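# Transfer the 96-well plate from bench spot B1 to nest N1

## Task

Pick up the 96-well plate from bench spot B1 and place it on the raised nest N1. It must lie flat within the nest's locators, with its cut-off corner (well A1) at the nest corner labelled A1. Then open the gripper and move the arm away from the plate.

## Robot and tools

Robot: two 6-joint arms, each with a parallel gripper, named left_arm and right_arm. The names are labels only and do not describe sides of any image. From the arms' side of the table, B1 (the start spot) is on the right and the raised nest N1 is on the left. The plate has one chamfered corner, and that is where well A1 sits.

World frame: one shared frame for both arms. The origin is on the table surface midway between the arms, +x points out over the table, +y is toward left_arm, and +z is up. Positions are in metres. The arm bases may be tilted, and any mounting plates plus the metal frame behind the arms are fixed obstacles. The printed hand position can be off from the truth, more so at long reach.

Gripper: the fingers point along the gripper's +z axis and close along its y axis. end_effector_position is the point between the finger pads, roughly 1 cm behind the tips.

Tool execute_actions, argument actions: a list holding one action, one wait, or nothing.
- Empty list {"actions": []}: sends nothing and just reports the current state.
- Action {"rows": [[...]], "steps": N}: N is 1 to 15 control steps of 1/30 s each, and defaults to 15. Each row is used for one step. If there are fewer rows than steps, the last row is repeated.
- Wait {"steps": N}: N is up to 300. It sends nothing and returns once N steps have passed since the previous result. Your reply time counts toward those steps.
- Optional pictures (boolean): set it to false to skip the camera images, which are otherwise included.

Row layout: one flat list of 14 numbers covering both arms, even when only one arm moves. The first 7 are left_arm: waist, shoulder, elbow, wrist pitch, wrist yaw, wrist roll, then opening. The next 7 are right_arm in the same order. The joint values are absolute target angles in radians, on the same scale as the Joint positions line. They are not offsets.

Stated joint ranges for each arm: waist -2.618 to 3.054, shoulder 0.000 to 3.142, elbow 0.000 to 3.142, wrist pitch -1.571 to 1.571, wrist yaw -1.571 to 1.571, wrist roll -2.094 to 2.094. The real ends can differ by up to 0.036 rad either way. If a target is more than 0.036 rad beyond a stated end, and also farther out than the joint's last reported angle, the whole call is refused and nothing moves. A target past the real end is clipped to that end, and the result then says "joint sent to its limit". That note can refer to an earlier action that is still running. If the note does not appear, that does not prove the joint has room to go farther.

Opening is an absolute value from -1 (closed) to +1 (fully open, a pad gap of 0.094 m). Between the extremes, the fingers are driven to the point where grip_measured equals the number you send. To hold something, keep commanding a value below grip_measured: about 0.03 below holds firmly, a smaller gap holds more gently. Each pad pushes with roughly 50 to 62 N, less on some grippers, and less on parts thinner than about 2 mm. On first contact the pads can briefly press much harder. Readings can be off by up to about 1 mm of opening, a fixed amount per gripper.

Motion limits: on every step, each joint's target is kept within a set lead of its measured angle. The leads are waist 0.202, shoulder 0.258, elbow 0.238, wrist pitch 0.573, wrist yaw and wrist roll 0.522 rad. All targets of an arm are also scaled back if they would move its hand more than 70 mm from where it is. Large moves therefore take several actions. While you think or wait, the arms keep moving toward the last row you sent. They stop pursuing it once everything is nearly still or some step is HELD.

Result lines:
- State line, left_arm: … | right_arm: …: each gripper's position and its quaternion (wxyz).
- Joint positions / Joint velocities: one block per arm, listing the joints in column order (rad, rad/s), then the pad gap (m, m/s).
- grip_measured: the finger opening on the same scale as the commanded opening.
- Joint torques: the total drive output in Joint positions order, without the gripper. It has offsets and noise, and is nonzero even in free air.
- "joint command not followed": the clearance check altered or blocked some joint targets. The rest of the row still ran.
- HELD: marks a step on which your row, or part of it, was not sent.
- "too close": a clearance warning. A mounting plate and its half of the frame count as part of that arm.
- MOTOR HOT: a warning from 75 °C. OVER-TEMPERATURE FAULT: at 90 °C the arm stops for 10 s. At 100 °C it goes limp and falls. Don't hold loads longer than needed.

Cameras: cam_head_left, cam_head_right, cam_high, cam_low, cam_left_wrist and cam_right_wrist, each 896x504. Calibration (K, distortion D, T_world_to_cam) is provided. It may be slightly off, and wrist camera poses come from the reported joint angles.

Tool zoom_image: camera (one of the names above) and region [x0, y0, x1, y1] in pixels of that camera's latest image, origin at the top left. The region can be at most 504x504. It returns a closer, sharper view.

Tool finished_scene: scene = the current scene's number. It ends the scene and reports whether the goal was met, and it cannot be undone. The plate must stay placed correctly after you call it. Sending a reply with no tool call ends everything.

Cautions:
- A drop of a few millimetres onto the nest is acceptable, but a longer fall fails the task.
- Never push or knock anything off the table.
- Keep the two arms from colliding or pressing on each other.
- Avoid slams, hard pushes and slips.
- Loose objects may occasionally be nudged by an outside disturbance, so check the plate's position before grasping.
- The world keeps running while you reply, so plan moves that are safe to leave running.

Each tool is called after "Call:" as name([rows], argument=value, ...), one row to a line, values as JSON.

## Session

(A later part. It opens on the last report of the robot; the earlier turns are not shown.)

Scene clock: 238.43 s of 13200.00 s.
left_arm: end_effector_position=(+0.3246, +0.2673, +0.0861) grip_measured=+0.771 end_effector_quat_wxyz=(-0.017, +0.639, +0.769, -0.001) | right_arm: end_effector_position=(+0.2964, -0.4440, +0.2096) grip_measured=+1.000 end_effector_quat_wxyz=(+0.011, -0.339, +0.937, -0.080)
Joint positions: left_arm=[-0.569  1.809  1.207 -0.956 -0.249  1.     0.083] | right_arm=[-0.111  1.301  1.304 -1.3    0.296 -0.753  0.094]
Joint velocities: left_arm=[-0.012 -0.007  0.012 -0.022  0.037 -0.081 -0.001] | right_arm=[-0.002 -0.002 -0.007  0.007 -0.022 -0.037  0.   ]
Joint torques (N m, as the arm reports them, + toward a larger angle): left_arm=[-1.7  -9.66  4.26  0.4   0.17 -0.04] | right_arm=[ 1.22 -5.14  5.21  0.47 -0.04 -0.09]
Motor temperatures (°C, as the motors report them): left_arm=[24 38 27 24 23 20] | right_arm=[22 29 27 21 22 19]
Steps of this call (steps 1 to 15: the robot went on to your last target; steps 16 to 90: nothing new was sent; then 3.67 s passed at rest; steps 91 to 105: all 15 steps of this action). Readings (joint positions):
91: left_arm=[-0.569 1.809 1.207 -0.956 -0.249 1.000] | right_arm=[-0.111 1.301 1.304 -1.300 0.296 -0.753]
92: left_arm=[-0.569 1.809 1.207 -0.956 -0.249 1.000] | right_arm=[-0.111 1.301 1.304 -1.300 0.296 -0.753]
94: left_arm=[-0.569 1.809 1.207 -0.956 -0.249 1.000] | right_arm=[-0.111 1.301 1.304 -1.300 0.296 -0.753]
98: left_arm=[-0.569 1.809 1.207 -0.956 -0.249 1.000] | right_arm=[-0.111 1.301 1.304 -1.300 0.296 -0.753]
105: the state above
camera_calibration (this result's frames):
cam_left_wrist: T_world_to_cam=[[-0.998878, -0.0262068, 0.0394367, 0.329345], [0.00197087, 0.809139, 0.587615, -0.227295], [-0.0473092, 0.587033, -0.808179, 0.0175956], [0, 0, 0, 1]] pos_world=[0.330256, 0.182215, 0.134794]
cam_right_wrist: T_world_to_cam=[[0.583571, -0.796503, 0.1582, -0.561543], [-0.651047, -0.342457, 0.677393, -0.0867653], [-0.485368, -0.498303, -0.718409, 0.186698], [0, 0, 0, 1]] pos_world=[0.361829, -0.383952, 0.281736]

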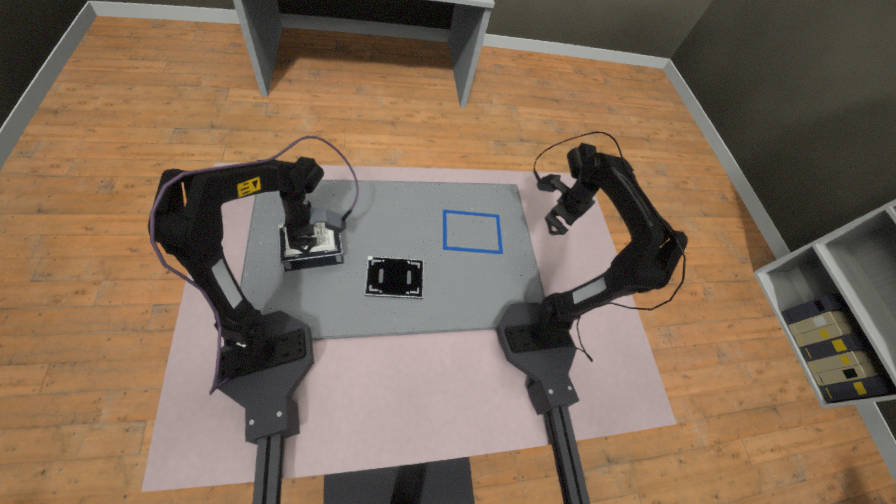

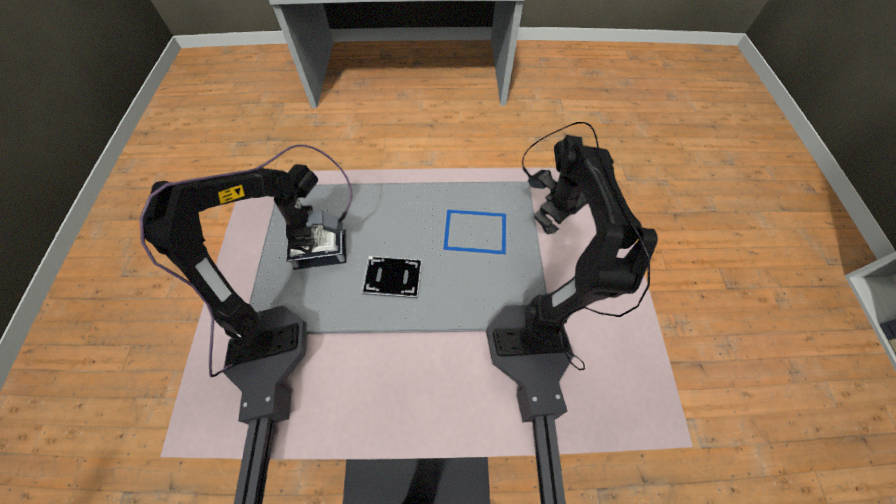

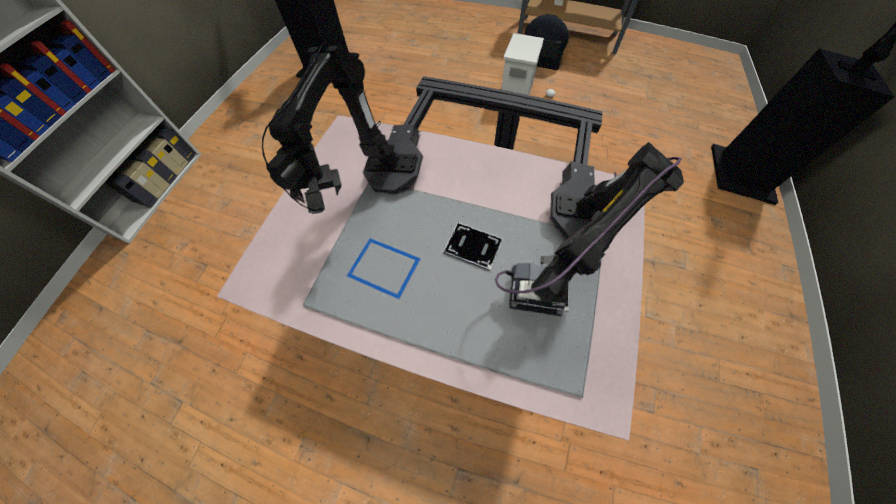

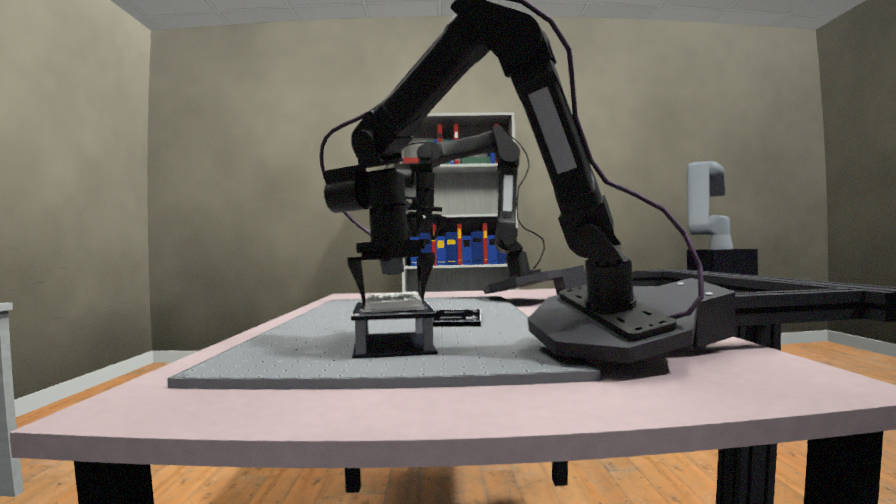

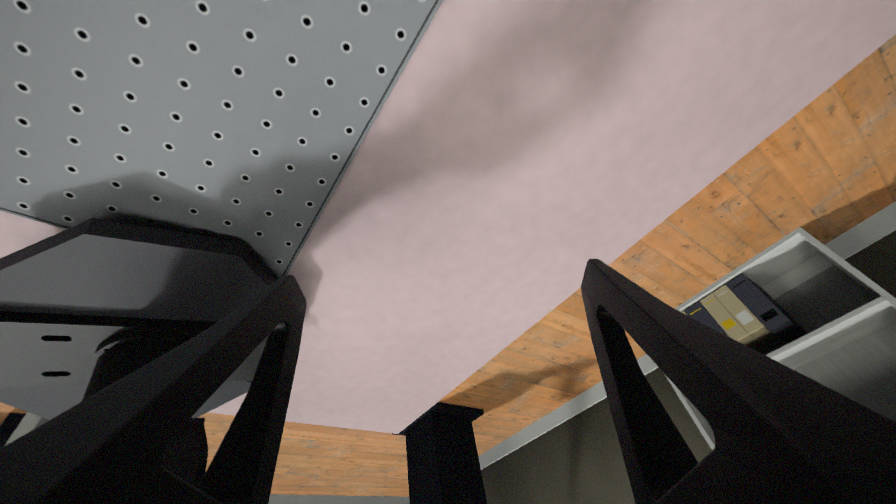

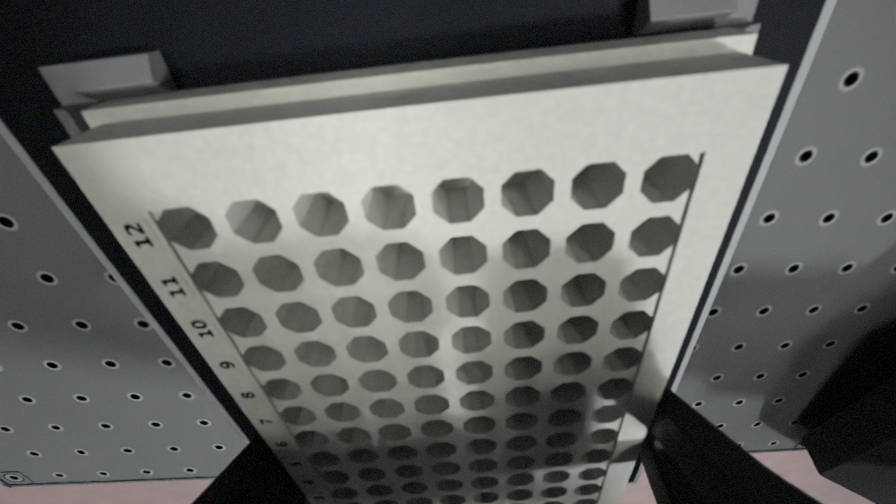

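Probably against locators; release and see.

Call:
execute_actions([
  {"rows":[[-0.57,1.81,1.198,-0.95,-0.235,0.995,0.8,-0.1,1.3,1.3,-1.3,0.285,-0.76,1],[-0.57,1.81,1.198,-0.95,-0.235,0.995,0.85,-0.1,1.3,1.3,-1.3,0.285,-0.76,1],[-0.57,1.81,1.198,-0.95,-0.235,0.995,1,-0.1,1.3,1.3,-1.3,0.285,-0.76,1]],"steps":15},
])

Call:
zoom_image(camera="cam_low", region=[320,230,480,330])

Scene clock: 244.30 s of 13200.00 s.
left_arm: end_effector_position=(+0.3246, +0.2673, +0.0861) grip_measured=+1.000 end_effector_quat_wxyz=(-0.017, +0.639, +0.769, -0.001) | right_arm: end_effector_position=(+0.2964, -0.4440, +0.2096) grip_measured=+1.000 end_effector_quat_wxyz=(+0.011, -0.339, +0.937, -0.080)
Joint positions: left_arm=[-0.569  1.809  1.207 -0.956 -0.249  1.     0.094] | right_arm=[-0.111  1.301  1.304 -1.3    0.296 -0.753  0.094]
Joint velocities: left_arm=[ 0.002  0.017  0.002 -0.066  0.022 -0.007  0.   ] | right_arm=[-0.012 -0.012  0.002  0.022 -0.022 -0.022  0.   ]
Joint torques (N m, as the arm reports them, + toward a larger angle): left_arm=[-2.36 -9.67  4.24  0.31  0.17 -0.03] | right_arm=[ 1.11 -5.1   5.17  0.5  -0.04 -0.11]
Motor temperatures (°C, as the motors report them): left_arm=[24 39 27 24 23 20] | right_arm=[22 29 27 21 22 19]
Steps of this call (steps 1 to 15: the robot went on to your last target; steps 16 to 90: nothing new was sent; then 2.37 s passed at rest; steps 91 to 105: all 15 steps of this action). Readings (joint positions):
91: left_arm=[-0.569 1.809 1.207 -0.956 -0.249 1.000] | right_arm=[-0.111 1.301 1.304 -1.300 0.296 -0.753]
92: left_arm=[-0.569 1.809 1.207 -0.956 -0.249 1.000] | right_arm=[-0.111 1.301 1.304 -1.300 0.296 -0.753]
94: left_arm=[-0.569 1.809 1.207 -0.956 -0.249 1.000] | right_arm=[-0.111 1.301 1.304 -1.300 0.296 -0.753]
98: left_arm=[-0.569 1.809 1.207 -0.956 -0.249 1.000] | right_arm=[-0.111 1.301 1.304 -1.300 0.296 -0.753]
105: the state above
camera_calibration (this result's frames):
cam_left_wrist: T_world_to_cam=[[-0.998878, -0.0262068, 0.0394367, 0.329345], [0.00197087, 0.809139, 0.587615, -0.227295], [-0.0473092, 0.587033, -0.808179, 0.0175956], [0, 0, 0, 1]] pos_world=[0.330256, 0.182215, 0.134794]
cam_right_wrist: T_world_to_cam=[[0.583571, -0.796503, 0.1582, -0.561543], [-0.651047, -0.342457, 0.677393, -0.0867653], [-0.485368, -0.498303, -0.718409, 0.186698], [0, 0, 0, 1]] pos_world=[0.361829, -0.383952, 0.281736]

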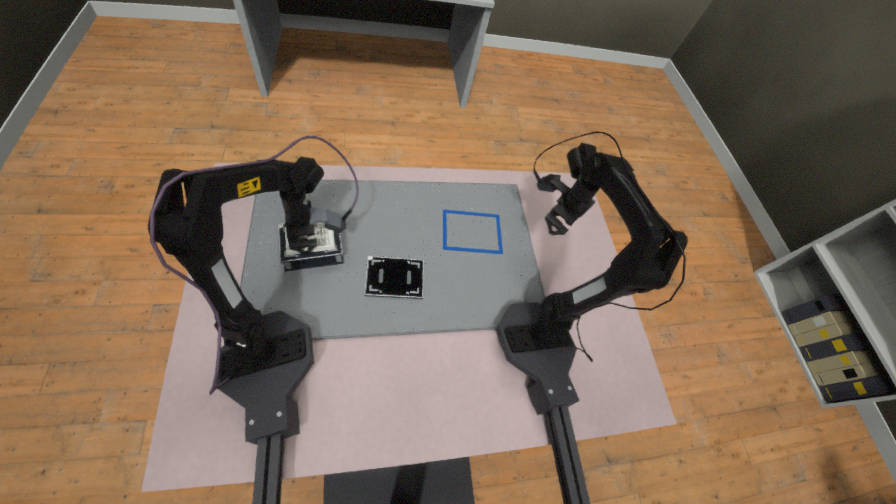

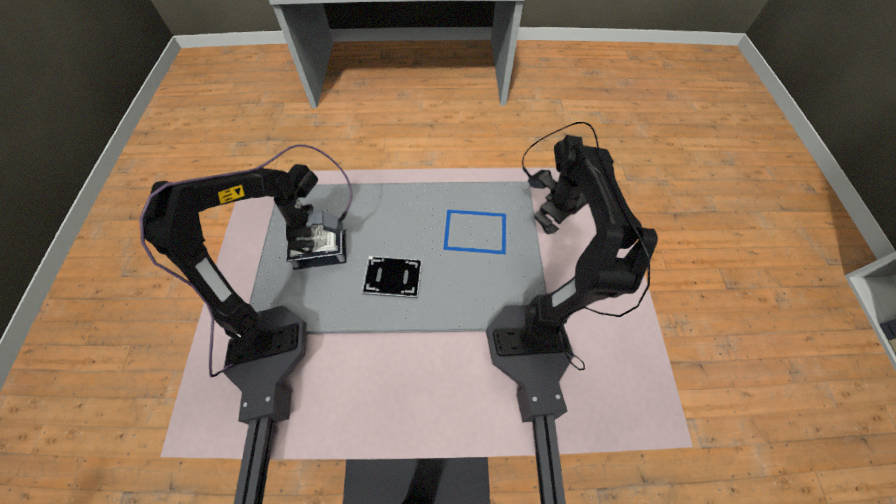

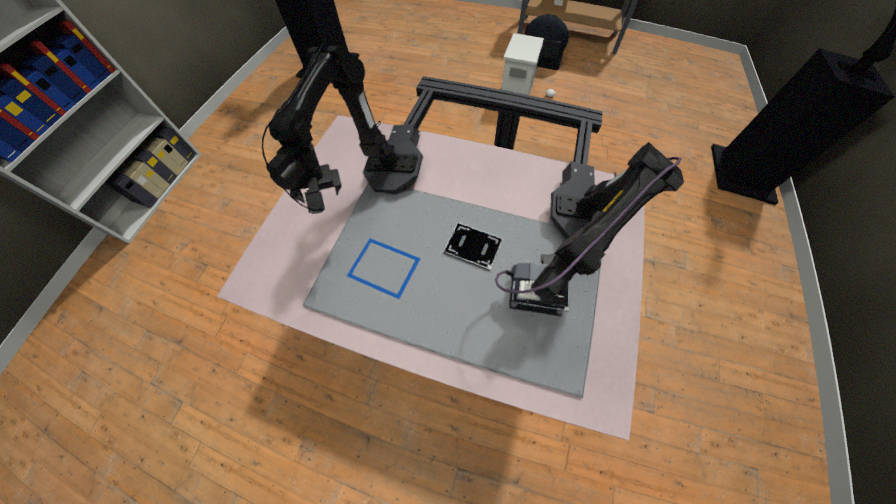

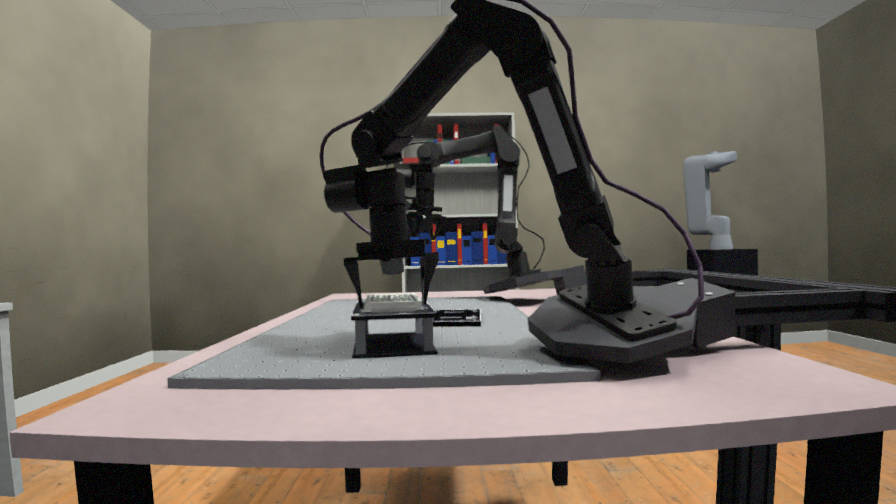

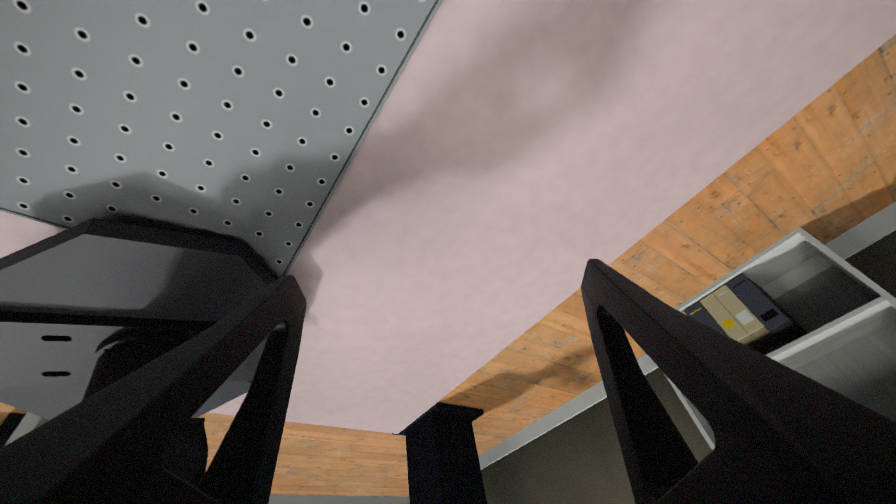

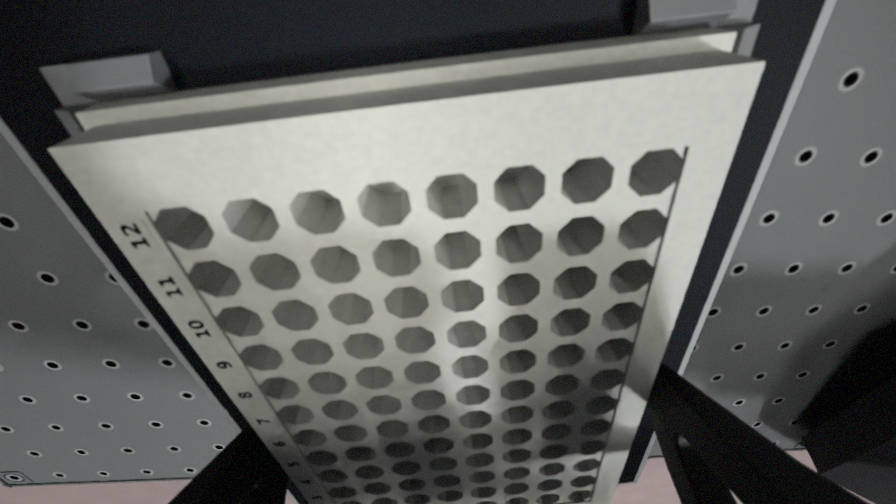

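Region (320, 230, 480, 330) of cam_low's 896x504 image, scaled by 3.150, with more detail than that image has; it fills the top 315 rows of this view, and the rest is white.

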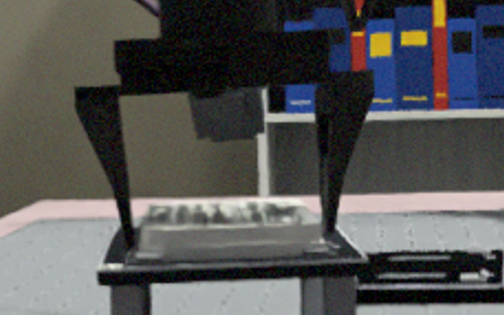

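Call:
execute_actions([
  {"rows":[[-0.57,1.81,1.198,-0.936,-0.235,0.995,1,-0.1,1.3,1.3,-1.3,0.285,-0.76,1],[-0.57,1.81,1.198,-0.936,-0.235,0.995,1,-0.1,1.3,1.3,-1.3,0.285,-0.76,1],[-0.57,1.81,1.198,-0.936,-0.235,0.995,0.9,-0.1,1.3,1.3,-1.3,0.285,-0.76,1],[-0.57,1.81,1.198,-0.936,-0.235,0.995,0.85,-0.1,1.3,1.3,-1.3,0.285,-0.76,1],[-0.57,1.81,1.198,-0.936,-0.235,0.995,0.8,-0.1,1.3,1.3,-1.3,0.285,-0.76,1],[-0.57,1.81,1.198,-0.936,-0.235,0.995,0.73,-0.1,1.3,1.3,-1.3,0.285,-0.76,1]],"steps":15},
], pictures=false)

Call:
execute_actions([
  {"rows":[[-0.556,1.81,1.198,-0.945,-0.235,0.995,0.73,-0.1,1.3,1.3,-1.3,0.285,-0.76,1]],"steps":12},
], pictures=false)

Call:
execute_actions([
  {"rows":[[-0.565,1.81,1.198,-0.945,-0.235,0.995,1,-0.1,1.3,1.3,-1.3,0.285,-0.76,1]],"steps":15},
])

Call:
zoom_image(camera="cam_low", region=[320,230,480,330])

Scene clock: 253.07 s of 13200.00 s.
left_arm: end_effector_position=(+0.3259, +0.2667, +0.0861) grip_measured=+0.764 end_effector_quat_wxyz=(-0.014, +0.638, +0.770, -0.000) | right_arm: end_effector_position=(+0.2964, -0.4440, +0.2096) grip_measured=+1.000 end_effector_quat_wxyz=(+0.011, -0.339, +0.937, -0.080)
Joint positions: left_arm=[-0.569  1.809  1.207 -0.95  -0.249  1.     0.083] | right_arm=[-0.111  1.301  1.304 -1.3    0.296 -0.753  0.094]
Joint velocities: left_arm=[-0.017  0.002 -0.007 -0.037 -0.022 -0.095  0.   ] | right_arm=[-0.012 -0.007 -0.002  0.007 -0.037  0.007  0.   ]
Joint torques (N m, as the arm reports them, + toward a larger angle): left_arm=[-2.38 -9.7   4.27  0.39  0.17 -0.04] | right_arm=[ 1.04 -5.13  5.26  0.48 -0.05 -0.1 ]
Motor temperatures (°C, as the motors report them): left_arm=[24 39 27 24 23 20] | right_arm=[22 29 27 21 22 19]
Steps of this call (steps 1 to 15: the robot went on to your last target; steps 16 to 90: nothing new was sent; then 5.27 s passed at rest; steps 91 to 105: all 15 steps of this action). Readings (joint positions):
91: left_arm=[-0.569 1.809 1.207 -0.956 -0.249 1.000] | right_arm=[-0.111 1.301 1.304 -1.300 0.296 -0.753]
92: left_arm=[-0.569 1.809 1.207 -0.956 -0.249 1.000] | right_arm=[-0.111 1.301 1.304 -1.300 0.296 -0.753]
94: left_arm=[-0.569 1.809 1.207 -0.952 -0.249 1.000] | right_arm=[-0.111 1.301 1.304 -1.300 0.296 -0.753]
98: left_arm=[-0.569 1.809 1.207 -0.950 -0.249 1.000] | right_arm=[-0.111 1.301 1.304 -1.300 0.296 -0.753]
105: the state above

Scene clock: 253.47 s of 13200.00 s.
left_arm: end_effector_position=(+0.3259, +0.2671, +0.0858) grip_measured=+0.764 end_effector_quat_wxyz=(-0.014, +0.637, +0.771, -0.002) | right_arm: end_effector_position=(+0.2964, -0.4440, +0.2096) grip_measured=+1.000 end_effector_quat_wxyz=(+0.011, -0.339, +0.937, -0.080)
Joint positions: left_arm=[-0.566  1.809  1.207 -0.95  -0.245  1.     0.083] | right_arm=[-0.111  1.301  1.304 -1.3    0.296 -0.753  0.094]
Joint velocities: left_arm=[-0.002 -0.007  0.012  0.051  0.081 -0.007 -0.   ] | right_arm=[-0.022 -0.012 -0.007 -0.051 -0.037  0.066  0.   ]
Joint torques (N m, as the arm reports them, + toward a larger angle): left_arm=[-1.46 -9.71  4.24  0.3   0.13 -0.05] | right_arm=[ 1.13 -5.09  5.06  0.45 -0.04 -0.08]
Motor temperatures (°C, as the motors report them): left_arm=[24 39 27 24 23 20] | right_arm=[22 29 27 21 22 19]
Steps of this call (steps 1 to 12: all 12 steps of this action). Readings (joint positions):
1: left_arm=[-0.568 1.809 1.207 -0.950 -0.249 1.000] | right_arm=[-0.111 1.301 1.304 -1.300 0.296 -0.753]
2: left_arm=[-0.566 1.809 1.207 -0.950 -0.247 1.000] | right_arm=[-0.111 1.301 1.304 -1.300 0.296 -0.753]
4: left_arm=[-0.566 1.809 1.207 -0.950 -0.245 1.000] | right_arm=[-0.111 1.301 1.304 -1.300 0.296 -0.753]
8: left_arm=[-0.566 1.809 1.207 -0.950 -0.245 1.000] | right_arm=[-0.111 1.301 1.304 -1.300 0.296 -0.753]
12: the state above

Scene clock: 253.97 s of 13200.00 s.
left_arm: end_effector_position=(+0.3258, +0.2671, +0.0858) grip_measured=+1.000 end_effector_quat_wxyz=(-0.014, +0.637, +0.771, -0.003) | right_arm: end_effector_position=(+0.2964, -0.4440, +0.2096) grip_measured=+1.000 end_effector_quat_wxyz=(+0.011, -0.339, +0.937, -0.080)
Joint positions: left_arm=[-0.566  1.809  1.207 -0.951 -0.245  1.     0.094] | right_arm=[-0.111  1.301  1.304 -1.3    0.296 -0.753  0.094]
Joint velocities: left_arm=[ 0.002  0.002 -0.012 -0.11  -0.066  0.066  0.   ] | right_arm=[ 0.012 -0.002 -0.002  0.007  0.022  0.037  0.   ]
Joint torques (N m, as the arm reports them, + toward a larger angle): left_arm=[-2.23 -9.67  4.27  0.31  0.13 -0.04] | right_arm=[ 1.28 -5.15  5.1   0.49 -0.05 -0.1 ]
Motor temperatures (°C, as the motors report them): left_arm=[24 39 27 24 23 20] | right_arm=[22 29 27 21 22 19]
Steps of this call (steps 1 to 15: all 15 steps of this action). Readings (joint positions):
1: left_arm=[-0.566 1.809 1.207 -0.951 -0.245 1.000] | right_arm=[-0.111 1.301 1.304 -1.300 0.296 -0.753]
2: left_arm=[-0.566 1.809 1.207 -0.951 -0.245 1.000] | right_arm=[-0.111 1.301 1.304 -1.300 0.296 -0.753]
4: left_arm=[-0.566 1.809 1.207 -0.951 -0.245 1.000] | right_arm=[-0.111 1.301 1.304 -1.300 0.296 -0.753]
8: left_arm=[-0.566 1.809 1.207 -0.951 -0.245 1.000] | right_arm=[-0.111 1.301 1.304 -1.300 0.296 -0.753]
15: the state above
camera_calibration (this result's frames):
cam_left_wrist: T_world_to_cam=[[-0.998862, -0.0304391, 0.0367079, 0.331973], [-0.00332428, 0.812348, 0.583163, -0.225739], [-0.0475706, 0.582377, -0.811526, 0.0191177], [0, 0, 0, 1]] pos_world=[0.331754, 0.18235, 0.134971]
cam_right_wrist: T_world_to_cam=[[0.583571, -0.796503, 0.1582, -0.561543], [-0.651047, -0.342457, 0.677393, -0.0867653], [-0.485368, -0.498303, -0.718409, 0.186698], [0, 0, 0, 1]] pos_world=[0.361829, -0.383952, 0.281736]

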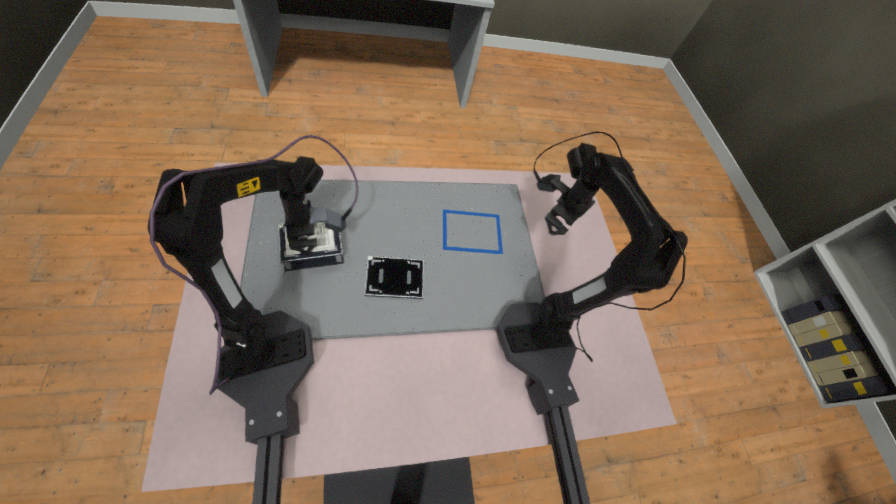

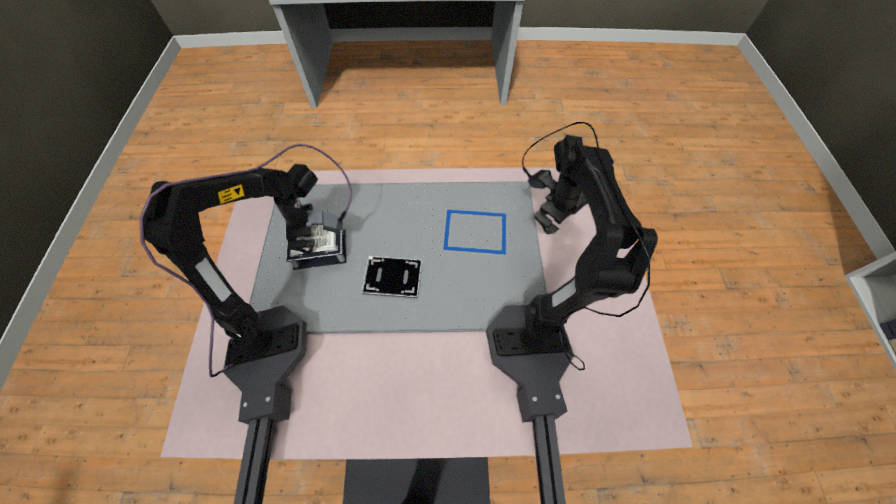

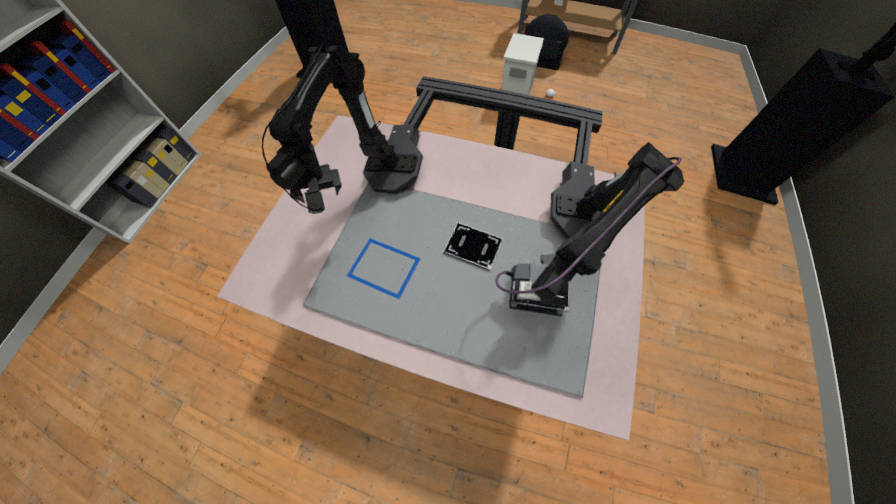

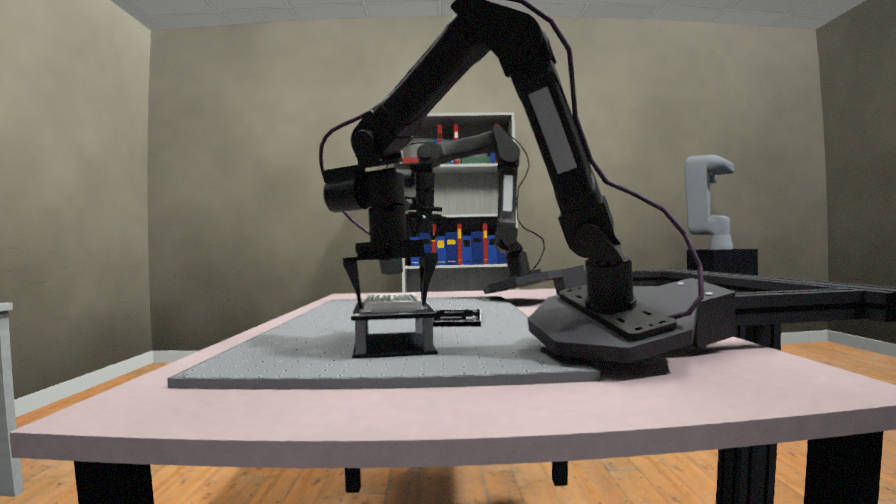

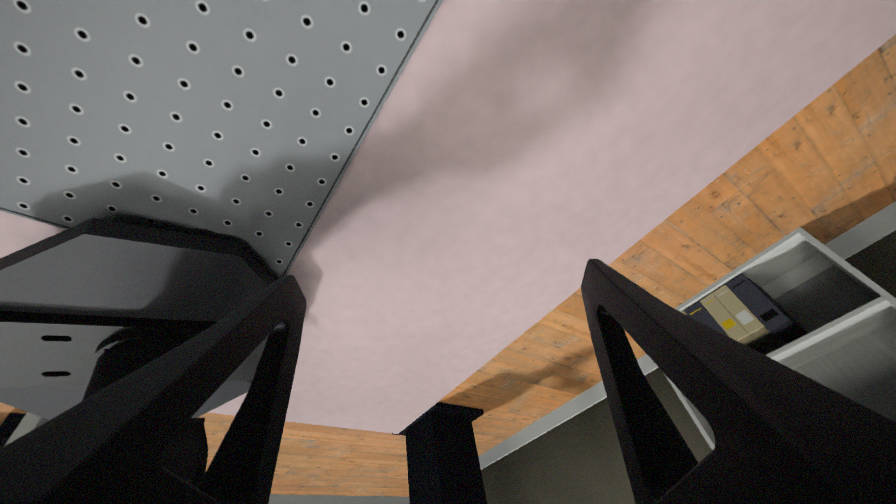

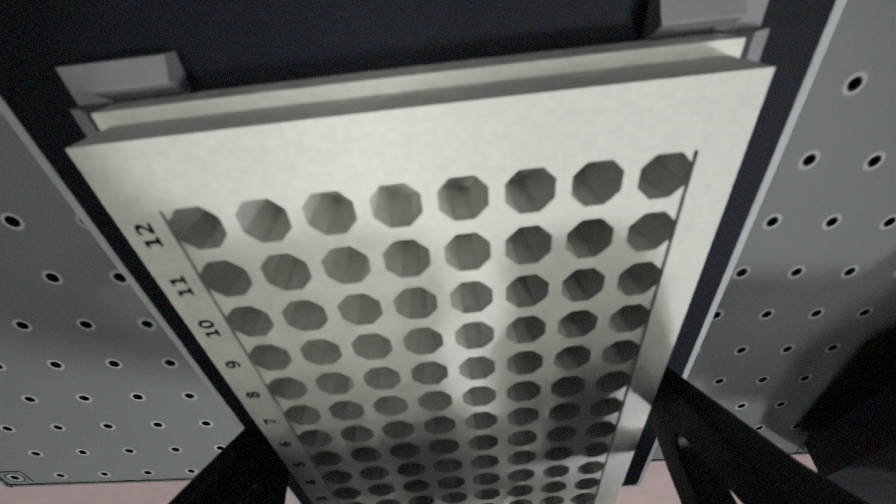

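Region (320, 230, 480, 330) of cam_low's 896x504 image, scaled by 3.150, with more detail than that image has; it fills the top 315 rows of this view, and the rest is white.

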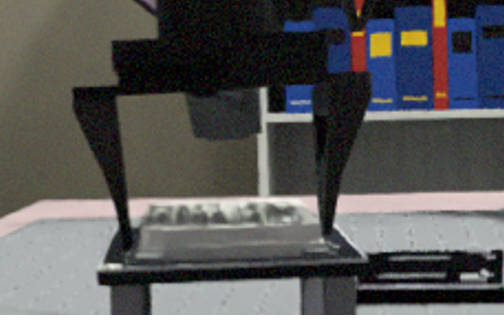

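Captured on all sides; seated. Retreat.

Call:
execute_actions([
  {"rows":[[-0.565,1.77,1.198,-0.97,-0.235,0.995,1,-0.1,1.3,1.3,-1.3,0.285,-0.76,1],[-0.565,1.75,1.198,-0.985,-0.235,0.995,1,-0.1,1.3,1.3,-1.3,0.285,-0.76,1],[-0.565,1.73,1.198,-1.0,-0.235,0.995,1,-0.1,1.3,1.3,-1.3,0.285,-0.76,1],[-0.565,1.71,1.198,-1.01,-0.235,0.995,1,-0.1,1.3,1.3,-1.3,0.285,-0.76,1],[-0.565,1.68,1.198,-1.02,-0.235,0.995,1,-0.1,1.3,1.3,-1.3,0.285,-0.76,1],[-0.565,1.65,1.198,-1.04,-0.235,0.995,1,-0.1,1.3,1.3,-1.3,0.285,-0.76,1],[-0.565,1.6,1.198,-1.06,-0.235,0.995,1,-0.1,1.3,1.3,-1.3,0.285,-0.76,1],[-0.565,1.55,1.198,-1.08,-0.235,0.995,1,-0.1,1.3,1.3,-1.3,0.285,-0.76,1],[-0.565,1.5,1.198,-1.1,-0.235,0.995,1,-0.1,1.3,1.3,-1.3,0.285,-0.76,1],[-0.5,1.45,1.198,-1.1,-0.235,0.995,1,-0.1,1.3,1.3,-1.3,0.285,-0.76,1],[-0.4,1.4,1.198,-1.1,-0.235,0.995,1,-0.1,1.3,1.3,-1.3,0.285,-0.76,1],[-0.3,1.35,1.198,-1.1,-0.235,0.995,1,-0.1,1.3,1.3,-1.3,0.285,-0.76,1],[-0.2,1.3,1.198,-1.1,-0.235,0.995,1,-0.1,1.3,1.3,-1.3,0.285,-0.76,1],[-0.1,1.25,1.198,-1.1,-0.235,0.995,1,-0.1,1.3,1.3,-1.3,0.285,-0.76,1],[0.05,1.2,1.198,-1.1,-0.235,0.995,1,-0.1,1.3,1.3,-1.3,0.285,-0.76,1]],"steps":15},
], pictures=false)

Call:
execute_actions([
  {"steps":20},
])

Call:
zoom_image(camera="cam_high", region=[490,250,590,325])

Scene clock: 265.87 s of 13200.00 s.
left_arm: end_effector_position=(+0.3295, +0.3908, +0.2037) grip_measured=+1.000 end_effector_quat_wxyz=(+0.123, +0.475, +0.868, +0.071) | right_arm: end_effector_position=(+0.2964, -0.4440, +0.2096) grip_measured=+1.000 end_effector_quat_wxyz=(+0.011, -0.339, +0.937, -0.080)
Joint positions: left_arm=[-0.264  1.313  1.202 -1.049 -0.231  1.     0.094] | right_arm=[-0.111  1.301  1.304 -1.3    0.296 -0.753  0.094]
Joint velocities: left_arm=[ 2.22  -1.389 -0.002 -0.095 -0.139 -0.095  0.   ] | right_arm=[-0.007  0.007  0.007  0.066 -0.022 -0.022  0.   ]
Joint torques (N m, as the arm reports them, + toward a larger angle): left_arm=[-2.64 -8.24  5.54  0.32  0.08 -0.03] | right_arm=[ 1.24 -5.12  5.25  0.47 -0.04 -0.07]
Motor temperatures (°C, as the motors report them): left_arm=[24 39 27 24 23 20] | right_arm=[22 29 27 21 22 19]
Steps of this call (steps 1 to 15: the robot went on to your last target; steps 16 to 90: nothing new was sent; then 8.40 s passed at rest; steps 91 to 105: all 15 steps of this action). Readings (joint positions):
91: left_arm=[-0.566 1.807 1.207 -0.951 -0.245 1.000] | right_arm=[-0.111 1.301 1.304 -1.300 0.296 -0.753]
92: left_arm=[-0.566 1.802 1.207 -0.954 -0.245 1.000] | right_arm=[-0.111 1.301 1.304 -1.300 0.296 -0.753]
94: left_arm=[-0.566 1.780 1.207 -0.967 -0.245 1.000] | right_arm=[-0.111 1.301 1.304 -1.300 0.296 -0.753]
98: left_arm=[-0.566 1.668 1.203 -1.004 -0.245 1.000] | right_arm=[-0.111 1.301 1.304 -1.300 0.296 -0.753]
105: the state above

Scene clock: 266.53 s of 13200.00 s.
left_arm: end_effector_position=(+0.2923, +0.4893, +0.2174) grip_measured=+1.000 end_effector_quat_wxyz=(+0.097, +0.326, +0.932, +0.122) | right_arm: end_effector_position=(+0.2964, -0.4440, +0.2096) grip_measured=+1.000 end_effector_quat_wxyz=(+0.011, -0.339, +0.937, -0.080)
Joint positions: left_arm=[ 0.06   1.195  1.202 -1.088 -0.251  0.999  0.094] | right_arm=[-0.111  1.301  1.304 -1.3    0.296 -0.753  0.094]
Joint velocities: left_arm=[ 0.007  0.012 -0.007  0.022  0.051 -0.051  0.   ] | right_arm=[-0.017 -0.002 -0.007 -0.022  0.022 -0.007  0.   ]
Joint torques (N m, as the arm reports them, + toward a larger angle): left_arm=[-1.56 -5.33  5.54  0.72  0.14 -0.02] | right_arm=[ 1.23 -5.19  5.15  0.48 -0.03 -0.1 ]
Motor temperatures (°C, as the motors report them): left_arm=[24 39 27 24 23 20] | right_arm=[22 29 27 21 22 19]
Steps of this call (steps 1 to 20: the robot went on to your last target). Readings (joint positions):
1: left_arm=[-0.183 1.268 1.202 -1.051 -0.234 1.000] | right_arm=[-0.111 1.301 1.304 -1.300 0.296 -0.753]
2: left_arm=[-0.102 1.232 1.202 -1.051 -0.237 1.000] | right_arm=[-0.111 1.301 1.304 -1.300 0.296 -0.753]
4: left_arm=[0.025 1.195 1.202 -1.057 -0.252 0.999] | right_arm=[-0.111 1.301 1.304 -1.300 0.296 -0.753]
8: left_arm=[0.061 1.195 1.202 -1.077 -0.257 0.999] | right_arm=[-0.111 1.301 1.304 -1.300 0.296 -0.753]
20: the state above
camera_calibration (this result's frames):
cam_left_wrist: T_world_to_cam=[[-0.702007, -0.649562, -0.291986, 0.588073], [-0.690757, 0.521258, 0.501144, -0.121865], [-0.173324, 0.553498, -0.814616, 0.046453], [0, 0, 0, 1]] pos_world=[0.336704, 0.419801, 0.270622]
cam_right_wrist: T_world_to_cam=[[0.583571, -0.796503, 0.1582, -0.561543], [-0.651047, -0.342457, 0.677393, -0.0867653], [-0.485368, -0.498303, -0.718409, 0.186698], [0, 0, 0, 1]] pos_world=[0.361829, -0.383952, 0.281736]

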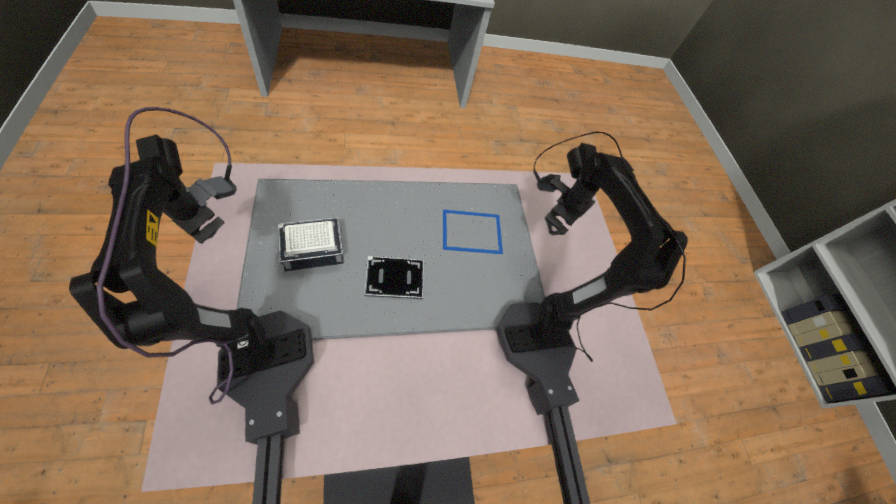

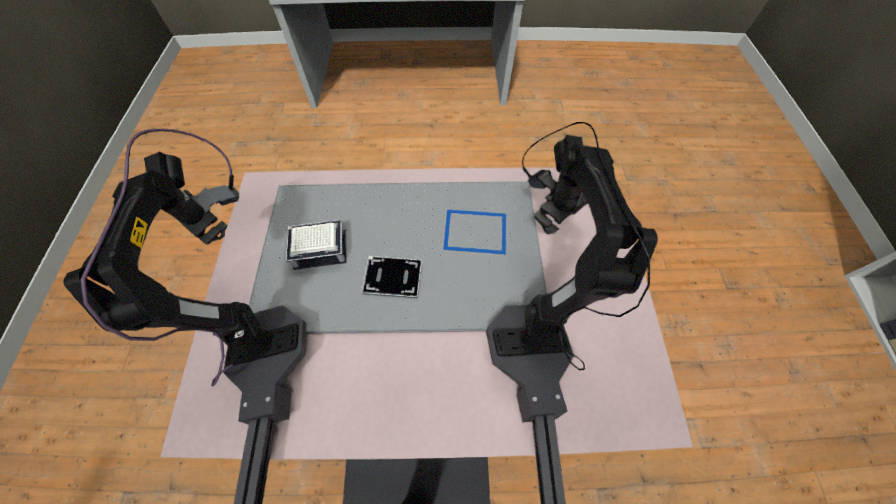

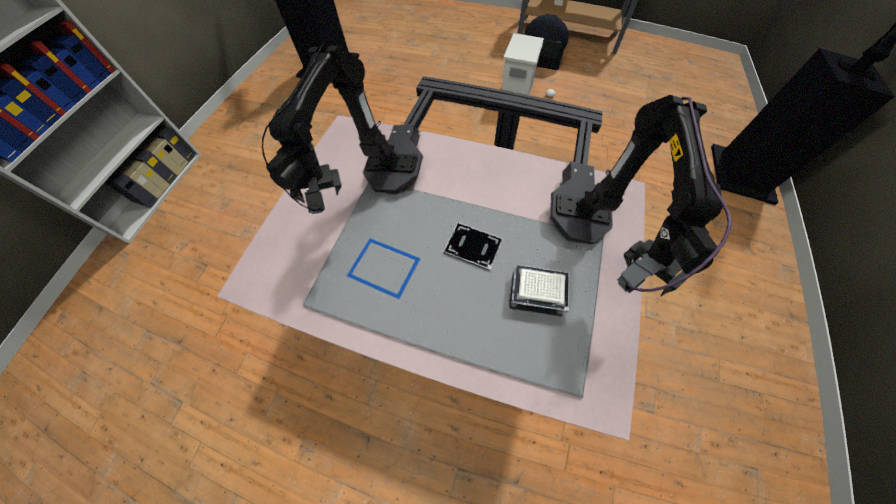

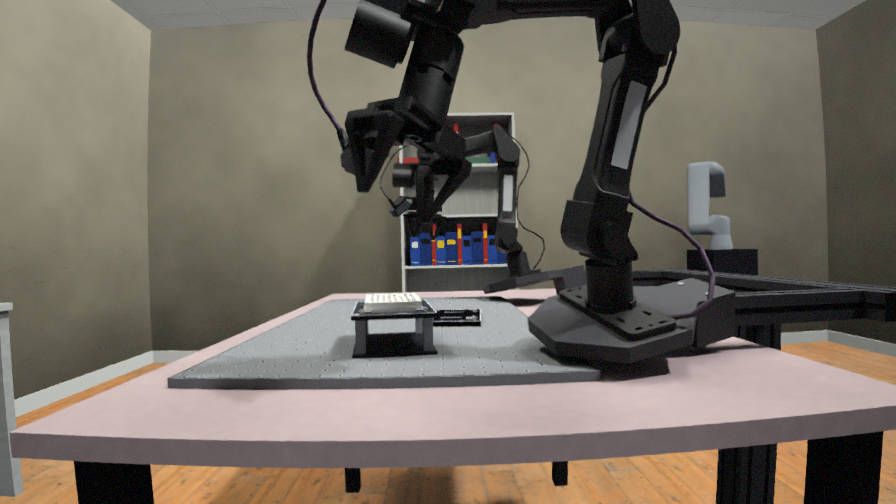

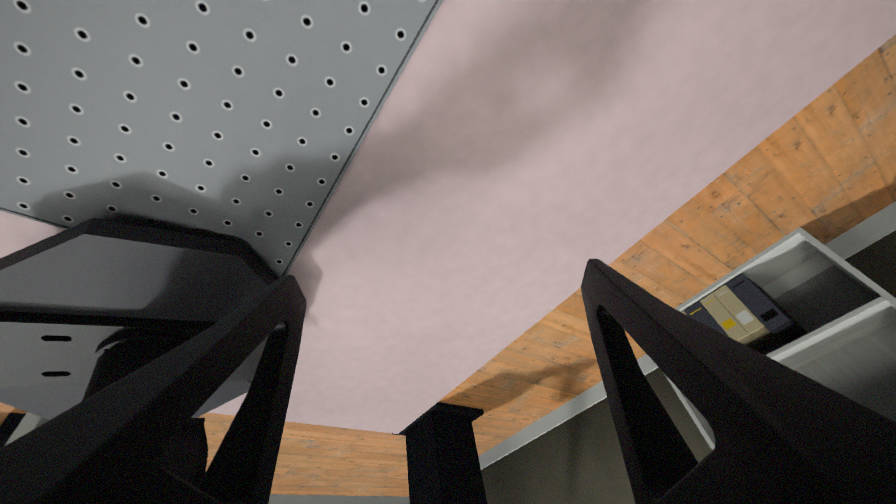

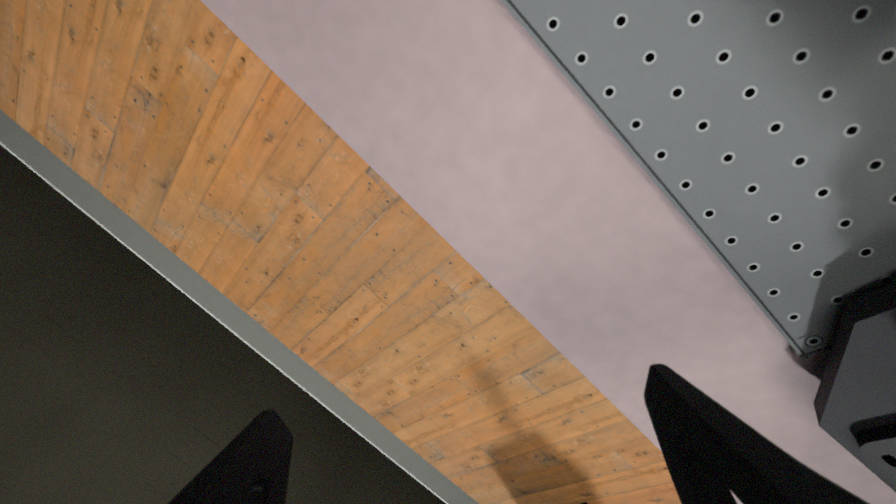

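Region (490, 250, 590, 325) of cam_high's 896x504 image, scaled by 5.040, with more detail than that image has; it fills the top 378 rows of this view, and the rest is white.

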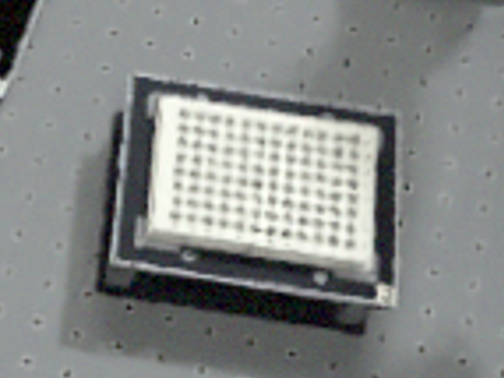

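Call:
finished_scene(scene=2)

The scene is finished: the task was done.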